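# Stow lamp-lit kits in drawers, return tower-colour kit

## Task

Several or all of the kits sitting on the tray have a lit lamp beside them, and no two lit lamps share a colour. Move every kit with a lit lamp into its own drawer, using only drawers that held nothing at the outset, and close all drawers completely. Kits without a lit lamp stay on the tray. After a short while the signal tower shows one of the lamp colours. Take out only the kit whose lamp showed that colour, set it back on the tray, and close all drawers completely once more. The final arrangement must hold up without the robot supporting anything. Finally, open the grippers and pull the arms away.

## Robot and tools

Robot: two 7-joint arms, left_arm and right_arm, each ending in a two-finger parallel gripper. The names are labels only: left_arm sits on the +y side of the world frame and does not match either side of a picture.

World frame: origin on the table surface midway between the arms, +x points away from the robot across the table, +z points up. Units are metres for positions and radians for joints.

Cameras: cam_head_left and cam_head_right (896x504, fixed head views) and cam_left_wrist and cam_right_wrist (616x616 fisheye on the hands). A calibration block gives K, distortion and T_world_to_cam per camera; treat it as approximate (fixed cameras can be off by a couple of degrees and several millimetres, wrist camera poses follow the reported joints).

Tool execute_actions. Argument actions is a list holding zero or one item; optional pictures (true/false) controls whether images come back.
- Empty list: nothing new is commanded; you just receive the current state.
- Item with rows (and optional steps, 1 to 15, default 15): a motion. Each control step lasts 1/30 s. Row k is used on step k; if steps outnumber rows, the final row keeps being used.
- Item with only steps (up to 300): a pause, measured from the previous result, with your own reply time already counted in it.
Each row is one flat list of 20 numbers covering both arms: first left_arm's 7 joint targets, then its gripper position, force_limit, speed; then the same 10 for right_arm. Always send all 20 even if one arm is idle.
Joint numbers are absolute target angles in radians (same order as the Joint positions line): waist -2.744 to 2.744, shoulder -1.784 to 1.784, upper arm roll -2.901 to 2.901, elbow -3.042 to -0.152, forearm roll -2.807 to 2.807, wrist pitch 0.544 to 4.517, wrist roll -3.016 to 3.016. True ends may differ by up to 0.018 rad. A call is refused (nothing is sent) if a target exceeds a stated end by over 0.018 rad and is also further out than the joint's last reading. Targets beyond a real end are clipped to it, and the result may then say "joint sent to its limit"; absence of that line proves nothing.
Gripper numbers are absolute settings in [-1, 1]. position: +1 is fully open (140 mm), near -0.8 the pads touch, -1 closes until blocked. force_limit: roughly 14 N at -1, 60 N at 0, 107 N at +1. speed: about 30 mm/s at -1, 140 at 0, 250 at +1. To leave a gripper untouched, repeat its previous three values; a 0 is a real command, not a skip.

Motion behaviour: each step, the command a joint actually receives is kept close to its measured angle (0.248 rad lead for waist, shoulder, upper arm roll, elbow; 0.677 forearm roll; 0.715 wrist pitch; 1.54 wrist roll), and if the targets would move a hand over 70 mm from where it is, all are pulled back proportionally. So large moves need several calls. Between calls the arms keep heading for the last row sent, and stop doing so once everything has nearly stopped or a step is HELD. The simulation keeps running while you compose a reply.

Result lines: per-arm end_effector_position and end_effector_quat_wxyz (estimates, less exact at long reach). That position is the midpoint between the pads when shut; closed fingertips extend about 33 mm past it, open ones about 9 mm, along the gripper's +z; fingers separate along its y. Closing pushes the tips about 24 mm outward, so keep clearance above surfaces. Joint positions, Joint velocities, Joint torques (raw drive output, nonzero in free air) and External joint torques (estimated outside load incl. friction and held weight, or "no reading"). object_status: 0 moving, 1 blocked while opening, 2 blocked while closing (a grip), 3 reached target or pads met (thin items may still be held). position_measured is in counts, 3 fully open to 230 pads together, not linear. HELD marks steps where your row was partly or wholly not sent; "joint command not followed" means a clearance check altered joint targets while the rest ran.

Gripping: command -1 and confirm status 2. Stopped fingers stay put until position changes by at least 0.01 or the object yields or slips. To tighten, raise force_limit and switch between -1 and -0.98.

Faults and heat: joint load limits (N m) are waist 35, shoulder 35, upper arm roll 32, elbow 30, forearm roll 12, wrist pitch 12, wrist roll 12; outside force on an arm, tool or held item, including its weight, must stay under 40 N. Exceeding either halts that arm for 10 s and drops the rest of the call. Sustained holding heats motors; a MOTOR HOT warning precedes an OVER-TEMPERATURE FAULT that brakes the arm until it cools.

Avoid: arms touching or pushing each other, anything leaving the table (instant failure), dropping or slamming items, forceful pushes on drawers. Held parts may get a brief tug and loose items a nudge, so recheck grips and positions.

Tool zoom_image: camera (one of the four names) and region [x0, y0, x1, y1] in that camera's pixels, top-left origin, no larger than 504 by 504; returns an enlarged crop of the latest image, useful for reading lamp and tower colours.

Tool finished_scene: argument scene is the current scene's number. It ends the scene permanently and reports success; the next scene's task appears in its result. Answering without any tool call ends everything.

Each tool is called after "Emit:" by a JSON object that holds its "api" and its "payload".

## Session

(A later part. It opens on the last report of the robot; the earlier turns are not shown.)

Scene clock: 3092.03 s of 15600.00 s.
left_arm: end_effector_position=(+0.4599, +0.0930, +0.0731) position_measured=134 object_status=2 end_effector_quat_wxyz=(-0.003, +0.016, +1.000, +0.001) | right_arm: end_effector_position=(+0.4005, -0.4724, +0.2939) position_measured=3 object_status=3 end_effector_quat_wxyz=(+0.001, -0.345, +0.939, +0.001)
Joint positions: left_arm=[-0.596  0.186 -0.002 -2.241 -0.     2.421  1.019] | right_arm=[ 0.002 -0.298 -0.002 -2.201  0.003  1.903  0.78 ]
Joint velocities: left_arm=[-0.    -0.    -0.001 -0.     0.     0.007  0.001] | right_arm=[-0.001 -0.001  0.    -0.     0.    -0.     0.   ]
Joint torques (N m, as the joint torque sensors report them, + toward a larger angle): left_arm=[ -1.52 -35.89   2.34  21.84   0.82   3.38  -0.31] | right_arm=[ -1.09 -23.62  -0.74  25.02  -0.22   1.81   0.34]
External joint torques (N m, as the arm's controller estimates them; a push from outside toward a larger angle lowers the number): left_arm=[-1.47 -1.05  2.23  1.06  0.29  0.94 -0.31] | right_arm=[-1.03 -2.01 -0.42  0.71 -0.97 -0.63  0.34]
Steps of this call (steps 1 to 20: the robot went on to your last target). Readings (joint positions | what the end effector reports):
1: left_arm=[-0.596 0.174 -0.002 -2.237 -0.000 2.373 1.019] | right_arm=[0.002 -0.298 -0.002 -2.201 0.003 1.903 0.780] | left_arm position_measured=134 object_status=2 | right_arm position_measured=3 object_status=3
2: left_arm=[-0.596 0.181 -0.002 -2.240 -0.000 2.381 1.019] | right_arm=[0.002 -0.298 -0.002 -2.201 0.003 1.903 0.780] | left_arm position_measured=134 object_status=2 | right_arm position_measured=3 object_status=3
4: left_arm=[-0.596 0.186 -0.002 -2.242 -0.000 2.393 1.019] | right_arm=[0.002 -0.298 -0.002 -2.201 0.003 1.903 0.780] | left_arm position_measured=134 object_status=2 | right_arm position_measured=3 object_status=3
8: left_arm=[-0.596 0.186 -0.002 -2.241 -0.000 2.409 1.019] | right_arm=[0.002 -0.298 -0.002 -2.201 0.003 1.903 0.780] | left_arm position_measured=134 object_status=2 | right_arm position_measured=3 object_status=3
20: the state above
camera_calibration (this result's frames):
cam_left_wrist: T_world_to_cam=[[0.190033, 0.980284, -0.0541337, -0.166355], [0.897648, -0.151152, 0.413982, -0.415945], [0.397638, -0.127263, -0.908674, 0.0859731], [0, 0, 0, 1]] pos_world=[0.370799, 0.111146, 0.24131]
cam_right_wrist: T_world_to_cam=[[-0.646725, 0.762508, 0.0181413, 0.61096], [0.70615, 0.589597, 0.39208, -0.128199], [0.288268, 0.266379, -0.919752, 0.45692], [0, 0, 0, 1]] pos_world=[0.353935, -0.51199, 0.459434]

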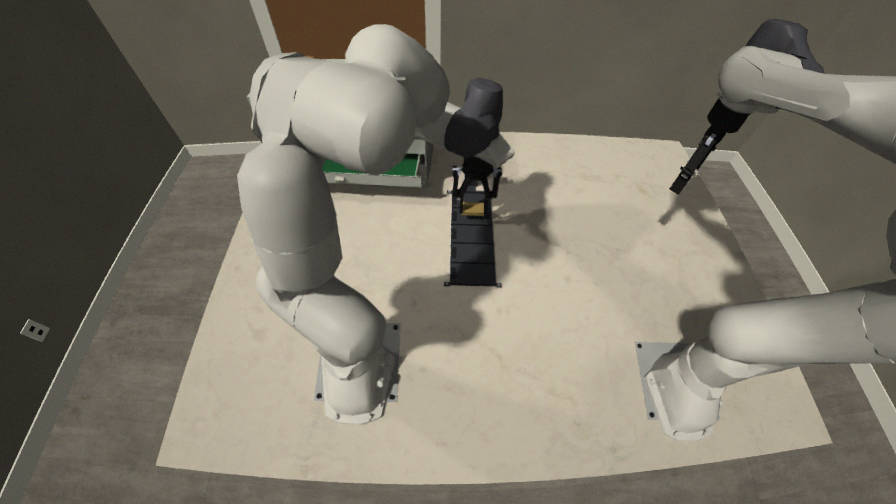

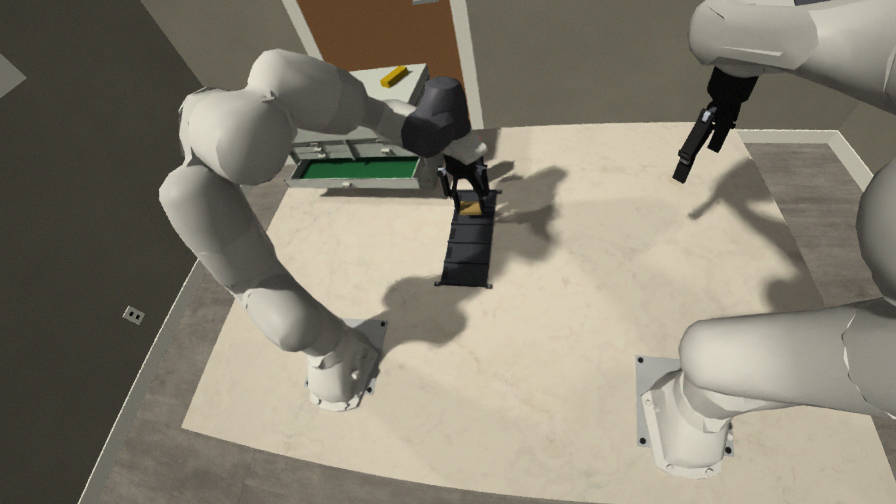

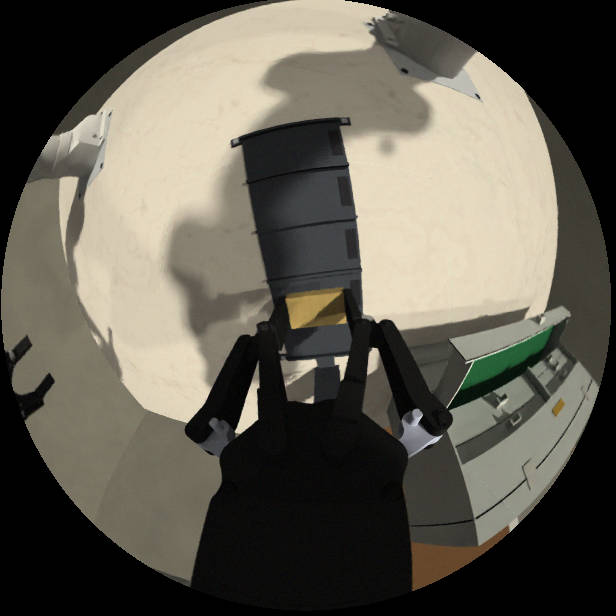

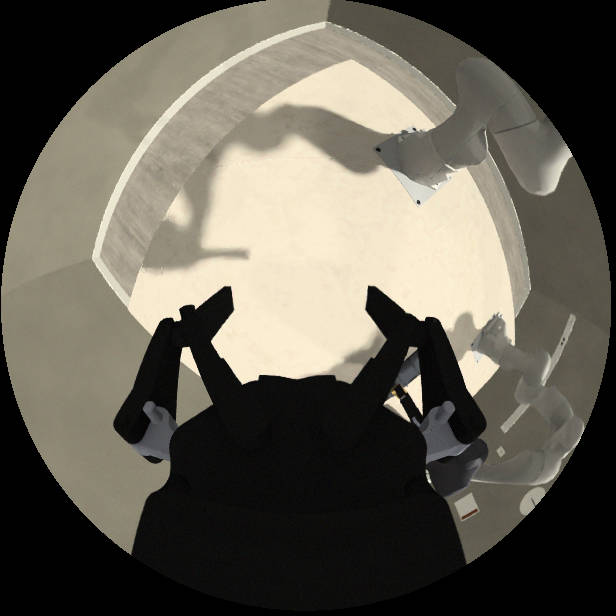

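Emit:
{"api": "execute_actions", "payload": {"actions": [{"rows":[[-0.5975,0.192,0,-2.241,0,2.45,1.012,-0.15,0,-0.3,0.0,-0.3,0,-2.2,0,1.9,0.785,1,0,0],[-0.5975,0.198,0,-2.242,0,2.458,1.012,-0.15,0,-0.3,0.0,-0.3,0,-2.2,0,1.9,0.785,1,0,0],[-0.5975,0.205,0,-2.243,0,2.467,1.012,-0.15,0,-0.3,0.0,-0.3,0,-2.2,0,1.9,0.785,1,0,0],[-0.5975,0.212,0,-2.244,0,2.476,1.012,-0.15,0,-0.3,0.0,-0.3,0,-2.2,0,1.9,0.785,1,0,0],[-0.5975,0.219,0,-2.245,0,2.485,1.012,-0.15,0,-0.3,0.0,-0.3,0,-2.2,0,1.9,0.785,1,0,0],[-0.5975,0.226,0,-2.2455,0,2.493,1.012,-0.15,0,-0.3,0.0,-0.3,0,-2.2,0,1.9,0.785,1,0,0],[-0.5975,0.232,0,-2.246,0,2.5,1.012,-0.15,0,-0.3,0.0,-0.3,0,-2.2,0,1.9,0.785,1,0,0],[-0.5975,0.238,0,-2.247,0,2.505,1.012,-0.15,0,-0.3,0.0,-0.3,0,-2.2,0,1.9,0.785,1,0,0],[-0.5975,0.243,0,-2.2475,0,2.509,1.012,-0.15,0,-0.3,0.0,-0.3,0,-2.2,0,1.9,0.785,1,0,0],[-0.5975,0.247,0,-2.248,0,2.512,1.012,-0.15,0,-0.3,0.0,-0.3,0,-2.2,0,1.9,0.785,1,0,0],[-0.5975,0.251,0,-2.2485,0,2.512,1.012,-0.15,0,-0.3,0.0,-0.3,0,-2.2,0,1.9,0.785,1,0,0],[-0.5975,0.2535,0,-2.2488,0,2.512,1.012,-0.15,0,-0.3,0.0,-0.3,0,-2.2,0,1.9,0.785,1,0,0]],"steps":15}], "pictures": false}}

Emit:
{"api": "execute_actions", "payload": {"actions": [{"steps":15}]}}

Scene clock: 3112.47 s of 15600.00 s.
left_arm: end_effector_position=(+0.4607, +0.0924, +0.0404) position_measured=134 object_status=2 end_effector_quat_wxyz=(-0.003, +0.016, +1.000, +0.001) | right_arm: end_effector_position=(+0.4005, -0.4724, +0.2939) position_measured=3 object_status=3 end_effector_quat_wxyz=(+0.001, -0.345, +0.939, +0.001)
Joint positions: left_arm=[-0.596  0.253 -0.002 -2.25  -0.     2.497  1.019] | right_arm=[ 0.002 -0.298 -0.002 -2.201  0.003  1.903  0.78 ]
Joint velocities: left_arm=[-0.     0.028  0.    -0.005  0.     0.054 -0.   ] | right_arm=[ 0.    -0.    -0.001  0.001 -0.001  0.     0.   ]
Joint torques (N m, as the joint torque sensors report them, + toward a larger angle): left_arm=[ -0.83 -36.79   1.34  19.7    0.79   3.46  -0.36] | right_arm=[ -0.89 -23.81  -0.58  25.13  -0.21   1.81   0.36]
External joint torques (N m, as the arm's controller estimates them; a push from outside toward a larger angle lowers the number): left_arm=[-0.8   0.83  1.15 -1.04  0.3   0.88 -0.36] | right_arm=[-0.85 -2.2  -0.28  0.81 -0.96 -0.64  0.36]
Steps of this call (steps 1 to 15: the robot went on to your last target; steps 16 to 90: nothing new was sent; then 16.93 s passed at rest; steps 91 to 105: all 15 steps of this action). Readings (joint positions | what the end effector reports):
91: left_arm=[-0.596 0.187 -0.002 -2.241 -0.000 2.426 1.019] | right_arm=[0.002 -0.298 -0.002 -2.201 0.003 1.903 0.780] | left_arm position_measured=134 object_status=2 | right_arm position_measured=3 object_status=3
92: left_arm=[-0.596 0.189 -0.002 -2.241 -0.000 2.431 1.019] | right_arm=[0.002 -0.298 -0.002 -2.201 0.003 1.903 0.780] | left_arm position_measured=134 object_status=2 | right_arm position_measured=3 object_status=3
94: left_arm=[-0.596 0.197 -0.002 -2.241 -0.000 2.443 1.019] | right_arm=[0.002 -0.298 -0.002 -2.201 0.003 1.903 0.780] | left_arm position_measured=134 object_status=2 | right_arm position_measured=3 object_status=3
98: left_arm=[-0.596 0.223 -0.002 -2.244 -0.000 2.470 1.019] | right_arm=[0.002 -0.298 -0.002 -2.201 0.003 1.903 0.780] | left_arm position_measured=134 object_status=2 | right_arm position_measured=3 object_status=3
105: the state above

Scene clock: 3112.97 s of 15600.00 s.
left_arm: end_effector_position=(+0.4630, +0.0909, +0.0408) position_measured=134 object_status=2 end_effector_quat_wxyz=(+0.001, +0.016, +1.000, -0.001) | right_arm: end_effector_position=(+0.4005, -0.4724, +0.2939) position_measured=3 object_status=3 end_effector_quat_wxyz=(+0.001, -0.345, +0.939, +0.001)
Joint positions: left_arm=[-0.596  0.253 -0.002 -2.25  -0.     2.506  1.019] | right_arm=[ 0.002 -0.298 -0.002 -2.201  0.003  1.903  0.78 ]
Joint velocities: left_arm=[-0.    -0.002  0.002  0.     0.     0.003  0.002] | right_arm=[-0.001 -0.     0.001  0.001  0.001 -0.     0.002]
Joint torques (N m, as the joint torque sensors report them, + toward a larger angle): left_arm=[ -0.37 -35.92   2.33  20.33   0.73   3.3   -0.26] | right_arm=[ -0.85 -23.43  -0.38  25.45  -0.22   1.81   0.38]
External joint torques (N m, as the arm's controller estimates them; a push from outside toward a larger angle lowers the number): left_arm=[-0.42  0.09  2.08  0.55  0.25  0.85 -0.26] | right_arm=[-0.82 -1.69 -0.08  1.01 -0.97 -0.66  0.38]
Steps of this call (steps 1 to 15: the robot went on to your last target). Readings (joint positions | what the end effector reports):
1: left_arm=[-0.596 0.253 -0.002 -2.250 -0.000 2.498 1.019] | right_arm=[0.002 -0.298 -0.002 -2.201 0.003 1.903 0.780] | left_arm position_measured=134 object_status=2 | right_arm position_measured=3 object_status=3
2: left_arm=[-0.596 0.253 -0.002 -2.250 -0.000 2.500 1.019] | right_arm=[0.002 -0.298 -0.002 -2.201 0.003 1.903 0.780] | left_arm position_measured=134 object_status=2 | right_arm position_measured=3 object_status=3
4: left_arm=[-0.596 0.253 -0.002 -2.250 -0.000 2.502 1.019] | right_arm=[0.002 -0.298 -0.002 -2.201 0.003 1.903 0.780] | left_arm position_measured=134 object_status=2 | right_arm position_measured=3 object_status=3
8: left_arm=[-0.596 0.253 -0.002 -2.250 -0.000 2.505 1.019] | right_arm=[0.002 -0.298 -0.002 -2.201 0.003 1.903 0.780] | left_arm position_measured=134 object_status=2 | right_arm position_measured=3 object_status=3
15: the state above
All arms were judged still, so your last target was given up. Only a new action makes them travel on or press farther. Fingers that are still opening or closing keep moving.
camera_calibration (this result's frames):
cam_left_wrist: T_world_to_cam=[[0.190213, 0.980038, -0.0578394, -0.166579], [0.894437, -0.148709, 0.421743, -0.404751], [0.404723, -0.131955, -0.904869, 0.0521335], [0, 0, 0, 1]] pos_world=[0.37261, 0.109943, 0.20824]
cam_right_wrist: T_world_to_cam=[[-0.646725, 0.762508, 0.0181413, 0.61096], [0.70615, 0.589597, 0.39208, -0.128199], [0.288268, 0.266379, -0.919752, 0.45692], [0, 0, 0, 1]] pos_world=[0.353935, -0.51199, 0.459434]

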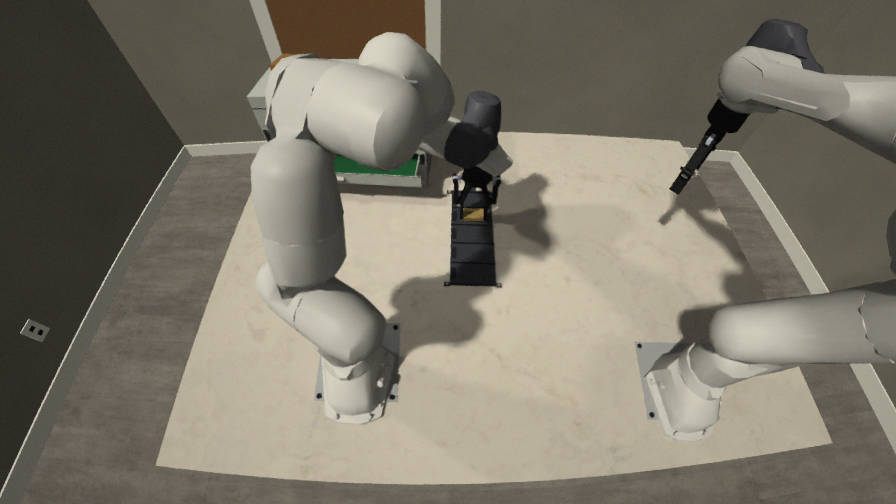

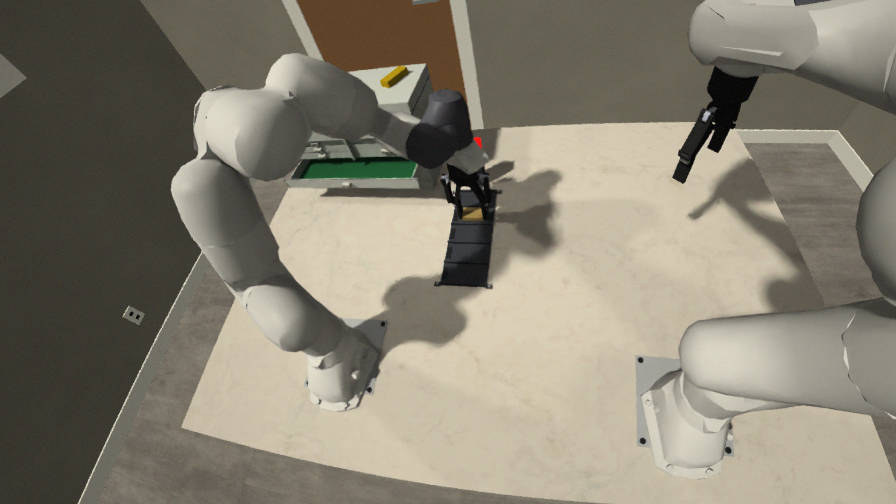

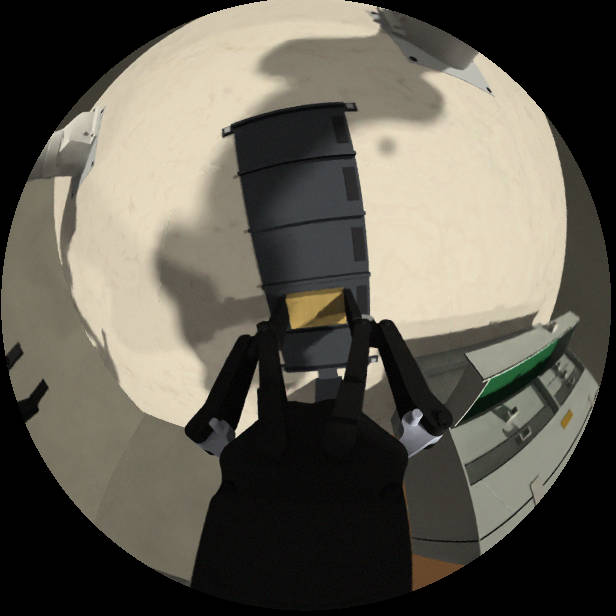

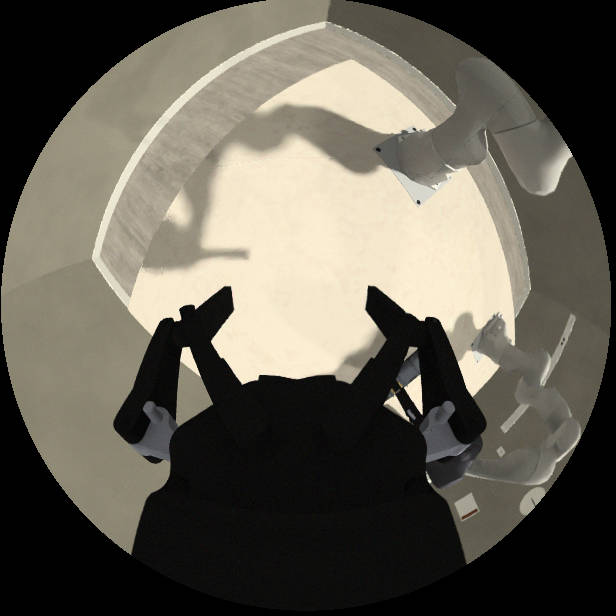

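Emit:
{"api": "execute_actions", "payload": {"actions": [{"rows":[[-0.5975,0.257,0,-2.2495,0,2.516,1.012,-0.15,0,-0.3,0.0,-0.3,0,-2.2,0,1.9,0.785,1,0,0],[-0.5975,0.259,0,-2.2495,0,2.518,1.012,-0.15,0,-0.3,0.0,-0.3,0,-2.2,0,1.9,0.785,1,0,0],[-0.5975,0.261,0,-2.25,0,2.52,1.012,-0.15,0,-0.3,0.0,-0.3,0,-2.2,0,1.9,0.785,1,0,0],[-0.5975,0.2625,0,-2.25,0,2.521,1.012,-0.15,0,-0.3,0.0,-0.3,0,-2.2,0,1.9,0.785,1,0,0]],"steps":15}], "pictures": false}}

Scene clock: 3120.87 s of 15600.00 s.
left_arm: end_effector_position=(+0.4630, +0.0909, +0.0375) position_measured=134 object_status=2 end_effector_quat_wxyz=(+0.001, +0.015, +1.000, -0.001) | right_arm: end_effector_position=(+0.4005, -0.4724, +0.2939) position_measured=3 object_status=3 end_effector_quat_wxyz=(+0.001, -0.345, +0.939, +0.001)
Joint positions: left_arm=[-0.596  0.261 -0.002 -2.25  -0.     2.513  1.018] | right_arm=[ 0.002 -0.298 -0.002 -2.201  0.003  1.903  0.78 ]
Joint velocities: left_arm=[ 0.     0.001  0.001  0.001 -0.001  0.     0.   ] | right_arm=[ 0.001 -0.001 -0.001  0.001 -0.002 -0.002 -0.   ]
Joint torques (N m, as the joint torque sensors report them, + toward a larger angle): left_arm=[ -1.42 -34.78   1.16  18.58   0.78   3.79  -0.15] | right_arm=[ -0.88 -23.71  -0.78  25.15  -0.26   1.78   0.32]
External joint torques (N m, as the arm's controller estimates them; a push from outside toward a larger angle lowers the number): left_arm=[-1.42  1.32  0.95 -1.13  0.31  1.34 -0.15] | right_arm=[-0.88 -2.06 -0.52  0.81 -1.01 -0.67  0.32]
Steps of this call (steps 1 to 90: nothing new was sent; then 4.40 s passed at rest; steps 91 to 105: all 15 steps of this action). Readings (joint positions | what the end effector reports):
91: left_arm=[-0.596 0.254 -0.002 -2.250 -0.000 2.508 1.019] | right_arm=[0.002 -0.298 -0.002 -2.201 0.003 1.903 0.780] | left_arm position_measured=134 object_status=2 | right_arm position_measured=3 object_status=3
92: left_arm=[-0.596 0.255 -0.002 -2.250 -0.000 2.509 1.019] | right_arm=[0.002 -0.298 -0.002 -2.201 0.003 1.903 0.780] | left_arm position_measured=134 object_status=2 | right_arm position_measured=3 object_status=3
94: left_arm=[-0.596 0.258 -0.002 -2.250 -0.000 2.511 1.019] | right_arm=[0.002 -0.298 -0.002 -2.201 0.003 1.903 0.780] | left_arm position_measured=134 object_status=2 | right_arm position_measured=3 object_status=3
98: left_arm=[-0.596 0.261 -0.002 -2.250 -0.000 2.513 1.018] | right_arm=[0.002 -0.298 -0.002 -2.201 0.003 1.903 0.780] | left_arm position_measured=134 object_status=2 | right_arm position_measured=3 object_status=3
105: the state above

Contact likely. Release and lift.

Emit:
{"api": "execute_actions", "payload": {"actions": [{"rows":[[-0.5975,0.261,0,-2.25,0,2.515,1.012,0.15,0,-0.3,0.0,-0.3,0,-2.2,0,1.9,0.785,1,0,0],[-0.5975,0.261,0,-2.25,0,2.515,1.012,0.15,0,-0.3,0.0,-0.3,0,-2.2,0,1.9,0.785,1,0,0],[-0.5975,0.261,0,-2.25,0,2.515,1.012,0.15,0,-0.3,0.0,-0.3,0,-2.2,0,1.9,0.785,1,0,0],[-0.5975,0.261,0,-2.25,0,2.515,1.012,0.15,0,-0.3,0.0,-0.3,0,-2.2,0,1.9,0.785,1,0,0],[-0.5975,0.261,0,-2.25,0,2.515,1.012,0.15,0,-0.3,0.0,-0.3,0,-2.2,0,1.9,0.785,1,0,0],[-0.5975,0.261,0,-2.25,0,2.515,1.012,0.15,0,-0.3,0.0,-0.3,0,-2.2,0,1.9,0.785,1,0,0],[-0.5975,0.261,0,-2.25,0,2.515,1.012,0.15,0,-0.3,0.0,-0.3,0,-2.2,0,1.9,0.785,1,0,0],[-0.5975,0.261,0,-2.25,0,2.5,1.012,0.15,0,-0.3,0.0,-0.3,0,-2.2,0,1.9,0.785,1,0,0],[-0.5975,0.251,0,-2.2485,0,2.485,1.012,0.15,0,-0.3,0.0,-0.3,0,-2.2,0,1.9,0.785,1,0,0],[-0.5975,0.241,0,-2.247,0,2.47,1.012,0.15,0,-0.3,0.0,-0.3,0,-2.2,0,1.9,0.785,1,0,0],[-0.5975,0.23,0,-2.246,0,2.458,1.012,0.15,0,-0.3,0.0,-0.3,0,-2.2,0,1.9,0.785,1,0,0],[-0.5975,0.218,0,-2.244,0,2.445,1.012,0.15,0,-0.3,0.0,-0.3,0,-2.2,0,1.9,0.785,1,0,0],[-0.5975,0.206,0,-2.242,0,2.432,1.012,0.15,0,-0.3,0.0,-0.3,0,-2.2,0,1.9,0.785,1,0,0],[-0.5975,0.195,0,-2.24,0,2.42,1.012,0.15,0,-0.3,0.0,-0.3,0,-2.2,0,1.9,0.785,1,0,0],[-0.5975,0.184,0,-2.2386,0,2.41,1.012,0.15,0,-0.3,0.0,-0.3,0,-2.2,0,1.9,0.785,1,0,0]],"steps":15}], "pictures": false}}

Emit:
{"api": "execute_actions", "payload": {"actions": [{"rows":[[-0.5975,0.15,0,-2.23,0,2.37,1.012,0.15,0,-0.3,0.0,-0.3,0,-2.2,0,1.9,0.785,1,0,0],[-0.5975,0.12,0,-2.22,0,2.33,1.012,0.15,0,-0.3,0.0,-0.3,0,-2.2,0,1.9,0.785,1,0,0],[-0.5975,0.09,0,-2.22,0,2.3,1.012,0.15,0,-0.3,0.0,-0.3,0,-2.2,0,1.9,0.785,1,0,0],[-0.5975,0.04,0,-2.26,0,2.3,1.05,-1,0,0,0.0,-0.3,0,-2.2,0,1.9,0.785,1,0,0],[-0.57,-0.02,0,-2.32,0,2.32,1.1,-1,0,0,0.0,-0.3,0,-2.2,0,1.9,0.785,1,0,0],[-0.53,-0.08,0,-2.39,0,2.35,1.15,-1,0,0,0.0,-0.3,0,-2.2,0,1.9,0.785,1,0,0],[-0.48,-0.14,0,-2.46,0,2.4,1.2,-1,0,0,0.0,-0.3,0,-2.2,0,1.9,0.785,1,0,0],[-0.43,-0.2,0,-2.54,0,2.45,1.25,-1,0,0,0.0,-0.3,0,-2.2,0,1.9,0.785,1,0,0],[-0.38,-0.26,0,-2.62,0,2.5,1.3,-1,0,0,0.0,-0.3,0,-2.2,0,1.9,0.785,1,0,0],[-0.33,-0.31,0,-2.7,0,2.56,1.35,-1,0,0,0.0,-0.3,0,-2.2,0,1.9,0.785,1,0,0],[-0.28,-0.36,0,-2.78,0,2.62,1.4,-1,0,0,0.0,-0.3,0,-2.2,0,1.9,0.785,1,0,0],[-0.23,-0.4,0,-2.85,0,2.68,1.45,-1,0,0,0.0,-0.3,0,-2.2,0,1.9,0.785,1,0,0],[-0.18,-0.44,0,-2.91,0,2.74,1.5,-1,0,0,0.0,-0.3,0,-2.2,0,1.9,0.785,1,0,0],[-0.13,-0.468,0,-2.968,0,2.8,1.55,-1,0,0,0.0,-0.3,0,-2.2,0,1.9,0.785,1,0,0],[-0.08,-0.468,0,-2.968,0,2.8,1.571,-1,0,0,0.0,-0.3,0,-2.2,0,1.9,0.785,1,0,0]],"steps":15}], "pictures": false}}

Emit:
{"api": "execute_actions", "payload": {"actions": [{"rows":[[-0.04,-0.468,0,-2.968,0,2.8,1.571,-1,0,0,0.0,-0.3,0,-2.2,0,1.9,0.785,1,0,0],[0.0,-0.468,0,-2.968,0,2.8,1.571,-1,0,0,0.0,-0.3,0,-2.2,0,1.9,0.785,1,0,0],[0.028,-0.468,0,-2.968,0,2.8,1.575,-1,0,0,0.0,-0.3,0,-2.2,0,1.9,0.785,1,0,0]],"steps":15}]}}

Scene clock: 3168.97 s of 15600.00 s.
left_arm: end_effector_position=(+0.4621, +0.0916, +0.0611) position_measured=110 object_status=3 end_effector_quat_wxyz=(+0.000, +0.015, +1.000, -0.001) | right_arm: end_effector_position=(+0.4005, -0.4724, +0.2939) position_measured=3 object_status=3 end_effector_quat_wxyz=(+0.001, -0.345, +0.939, +0.001)
Joint positions: left_arm=[-0.596  0.211 -0.002 -2.245 -0.     2.458  1.017] | right_arm=[ 0.002 -0.298 -0.002 -2.201  0.003  1.903  0.78 ]
Joint velocities: left_arm=[ 0.    -0.339 -0.     0.064 -0.001 -0.264 -0.001] | right_arm=[ 0.    -0.    -0.     0.    -0.001  0.001  0.002]
Joint torques (N m, as the joint torque sensors report them, + toward a larger angle): left_arm=[ -1.05 -34.52   1.91  21.66   0.86   1.96  -0.1 ] | right_arm=[ -0.68 -23.53  -0.55  24.58  -0.23   1.78   0.37]
External joint torques (N m, as the arm's controller estimates them; a push from outside toward a larger angle lowers the number): left_arm=[-1.06 -0.84  1.72  1.38  0.35 -0.56 -0.1 ] | right_arm=[-0.73 -1.81 -0.35  0.17 -0.98 -0.68  0.37]
Steps of this call (steps 1 to 15: the robot went on to your last target; steps 16 to 90: nothing new was sent; then 44.60 s passed at rest; steps 91 to 105: all 15 steps of this action). Readings (joint positions | what the end effector reports):
91: left_arm=[-0.596 0.261 -0.002 -2.250 -0.000 2.513 1.017] | right_arm=[0.002 -0.298 -0.002 -2.201 0.003 1.903 0.780] | left_arm position_measured=134 object_status=0 | right_arm position_measured=3 object_status=3
92: left_arm=[-0.596 0.261 -0.002 -2.250 -0.000 2.513 1.017] | right_arm=[0.002 -0.298 -0.002 -2.201 0.003 1.903 0.780] | left_arm position_measured=132 object_status=0 | right_arm position_measured=3 object_status=3
94: left_arm=[-0.596 0.261 -0.002 -2.250 -0.000 2.513 1.017] | right_arm=[0.002 -0.298 -0.002 -2.201 0.003 1.903 0.780] | left_arm position_measured=118 object_status=0 | right_arm position_measured=3 object_status=3
98: left_arm=[-0.596 0.261 -0.002 -2.250 -0.000 2.512 1.017] | right_arm=[0.002 -0.298 -0.002 -2.201 0.003 1.903 0.780] | left_arm position_measured=110 object_status=0 | right_arm position_measured=3 object_status=3
105: the state above

Scene clock: 3169.47 s of 15600.00 s.
left_arm: end_effector_position=(+0.4216, +0.3037, +0.1300) position_measured=192 object_status=0 end_effector_quat_wxyz=(+0.088, -0.062, +0.994, -0.025) | right_arm: end_effector_position=(+0.4005, -0.4724, +0.2939) position_measured=3 object_status=3 end_effector_quat_wxyz=(+0.001, -0.345, +0.939, +0.001)
Joint positions: left_arm=[-0.223 -0.386  0.001 -2.793 -0.     2.59   1.238] | right_arm=[ 0.002 -0.298 -0.002 -2.201  0.003  1.903  0.78 ]
Joint velocities: left_arm=[ 1.39  -0.871  0.119 -1.578  0.     0.918  0.822] | right_arm=[ 0.    -0.001  0.     0.001 -0.     0.001  0.001]
Joint torques (N m, as the joint torque sensors report them, + toward a larger angle): left_arm=[-8.21 -7.82 -6.71 23.27  0.8   3.71  0.57] | right_arm=[ -1.07 -23.31  -0.28  24.61  -0.22   1.81   0.41]
External joint torques (N m, as the arm's controller estimates them; a push from outside toward a larger angle lowers the number): left_arm=[ 0.4  -2.75  1.42 -1.44  0.03  0.83  0.62] | right_arm=[-1.1  -1.59 -0.06  0.2  -0.97 -0.65  0.41]
Steps of this call (steps 1 to 15: all 15 steps of this action). Readings (joint positions | what the end effector reports):
1: left_arm=[-0.596 0.197 -0.002 -2.243 -0.000 2.443 1.017] | right_arm=[0.002 -0.298 -0.002 -2.201 0.003 1.903 0.780] | left_arm position_measured=110 object_status=3 | right_arm position_measured=3 object_status=3
2: left_arm=[-0.596 0.178 -0.002 -2.239 -0.000 2.423 1.017] | right_arm=[0.002 -0.298 -0.002 -2.201 0.003 1.903 0.780] | left_arm position_measured=110 object_status=3 | right_arm position_measured=3 object_status=3
4: left_arm=[-0.596 0.121 -0.002 -2.240 -0.000 2.384 1.020] | right_arm=[0.002 -0.298 -0.002 -2.201 0.003 1.903 0.780] | left_arm position_measured=110 object_status=0 | right_arm position_measured=3 object_status=3
8: left_arm=[-0.528 -0.080 -0.011 -2.391 -0.000 2.388 1.070] | right_arm=[0.002 -0.298 -0.002 -2.201 0.003 1.903 0.780] | left_arm position_measured=139 object_status=0 | right_arm position_measured=3 object_status=3
15: the state above

Scene clock: 3169.97 s of 15600.00 s.
left_arm: end_effector_position=(+0.4111, +0.4070, +0.1131) position_measured=233 object_status=3 end_effector_quat_wxyz=(+0.142, -0.054, +0.988, -0.003) | right_arm: end_effector_position=(+0.4005, -0.4724, +0.2939) position_measured=3 object_status=3 end_effector_quat_wxyz=(+0.001, -0.345, +0.939, +0.001)
Joint positions: left_arm=[ 0.025 -0.466  0.003 -2.966 -0.     2.785  1.503] | right_arm=[ 0.002 -0.298 -0.002 -2.201  0.003  1.903  0.78 ]
Joint velocities: left_arm=[ 0.004 -0.001 -0.003 -0.002 -0.001  0.068  0.216] | right_arm=[ 0.001 -0.001  0.     0.    -0.    -0.    -0.   ]
Joint torques (N m, as the joint torque sensors report them, + toward a larger angle): left_arm=[  1.24 -11.87  -2.02  18.43   0.84   3.73   0.47] | right_arm=[ -0.95 -23.66  -0.51  24.97  -0.21   1.77   0.41]
External joint torques (N m, as the arm's controller estimates them; a push from outside toward a larger angle lowers the number): left_arm=[ 1.24 -0.12 -1.57 -1.88  0.35  0.76  0.48] | right_arm=[-1.   -1.84 -0.31  0.51 -0.97 -0.69  0.41]
Steps of this call (steps 1 to 15: all 15 steps of this action). Readings (joint positions | what the end effector reports):
1: left_arm=[-0.171 -0.411 0.001 -2.843 -0.000 2.623 1.267] | right_arm=[0.002 -0.298 -0.002 -2.201 0.003 1.903 0.780] | left_arm position_measured=200 object_status=0 | right_arm position_measured=3 object_status=3
2: left_arm=[-0.116 -0.430 0.001 -2.886 -0.000 2.653 1.298] | right_arm=[0.002 -0.298 -0.002 -2.201 0.003 1.903 0.780] | left_arm position_measured=207 object_status=0 | right_arm position_measured=3 object_status=3
4: left_arm=[-0.031 -0.449 0.005 -2.937 -0.000 2.697 1.351] | right_arm=[0.002 -0.298 -0.002 -2.201 0.003 1.903 0.780] | left_arm position_measured=223 object_status=0 | right_arm position_measured=3 object_status=3
8: left_arm=[0.017 -0.462 0.005 -2.963 -0.000 2.750 1.428] | right_arm=[0.002 -0.298 -0.002 -2.201 0.003 1.903 0.780] | left_arm position_measured=233 object_status=0 | right_arm position_measured=3 object_status=3
15: the state above
camera_calibration (this result's frames):
cam_left_wrist: T_world_to_cam=[[0.0622767, 0.997625, -0.0294218, -0.420076], [0.75359, -0.0276737, 0.656762, -0.359656], [0.654388, -0.063073, -0.753523, 0.0324551], [0, 0, 0, 1]] pos_world=[0.275956, 0.411173, 0.248305]
cam_right_wrist: T_world_to_cam=[[-0.646725, 0.762507, 0.0181412, 0.61096], [0.70615, 0.589597, 0.39208, -0.128199], [0.288268, 0.266379, -0.919752, 0.45692], [0, 0, 0, 1]] pos_world=[0.353935, -0.51199, 0.459434]

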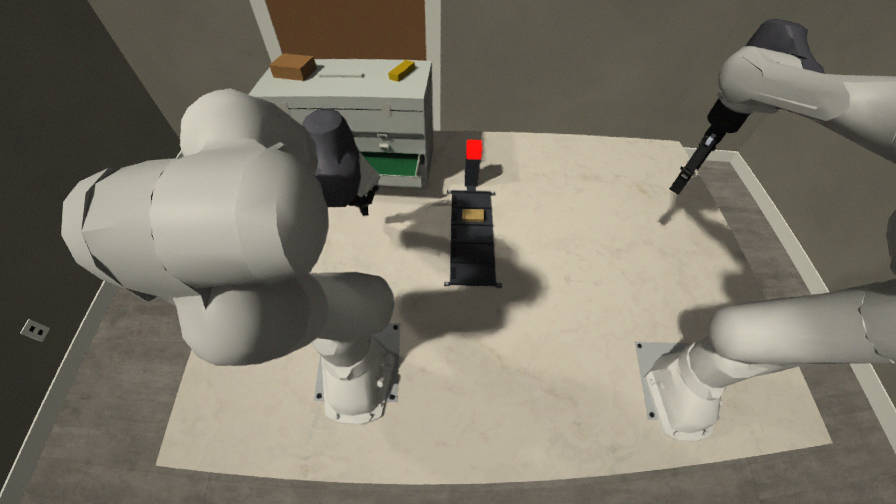

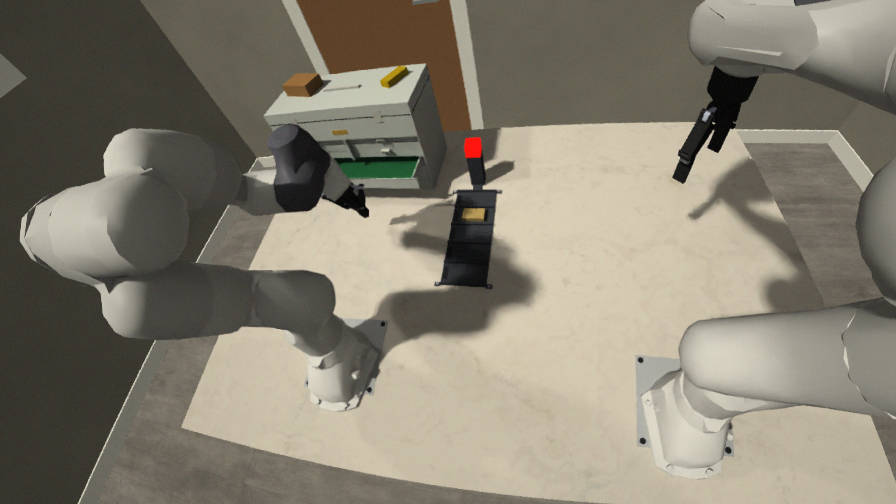

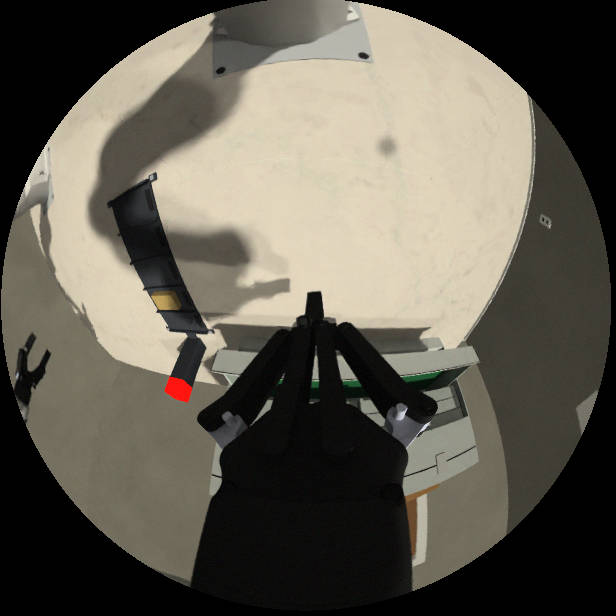

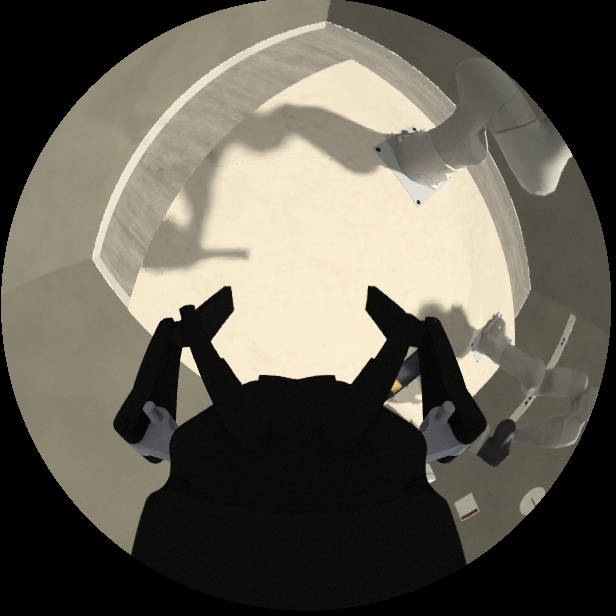

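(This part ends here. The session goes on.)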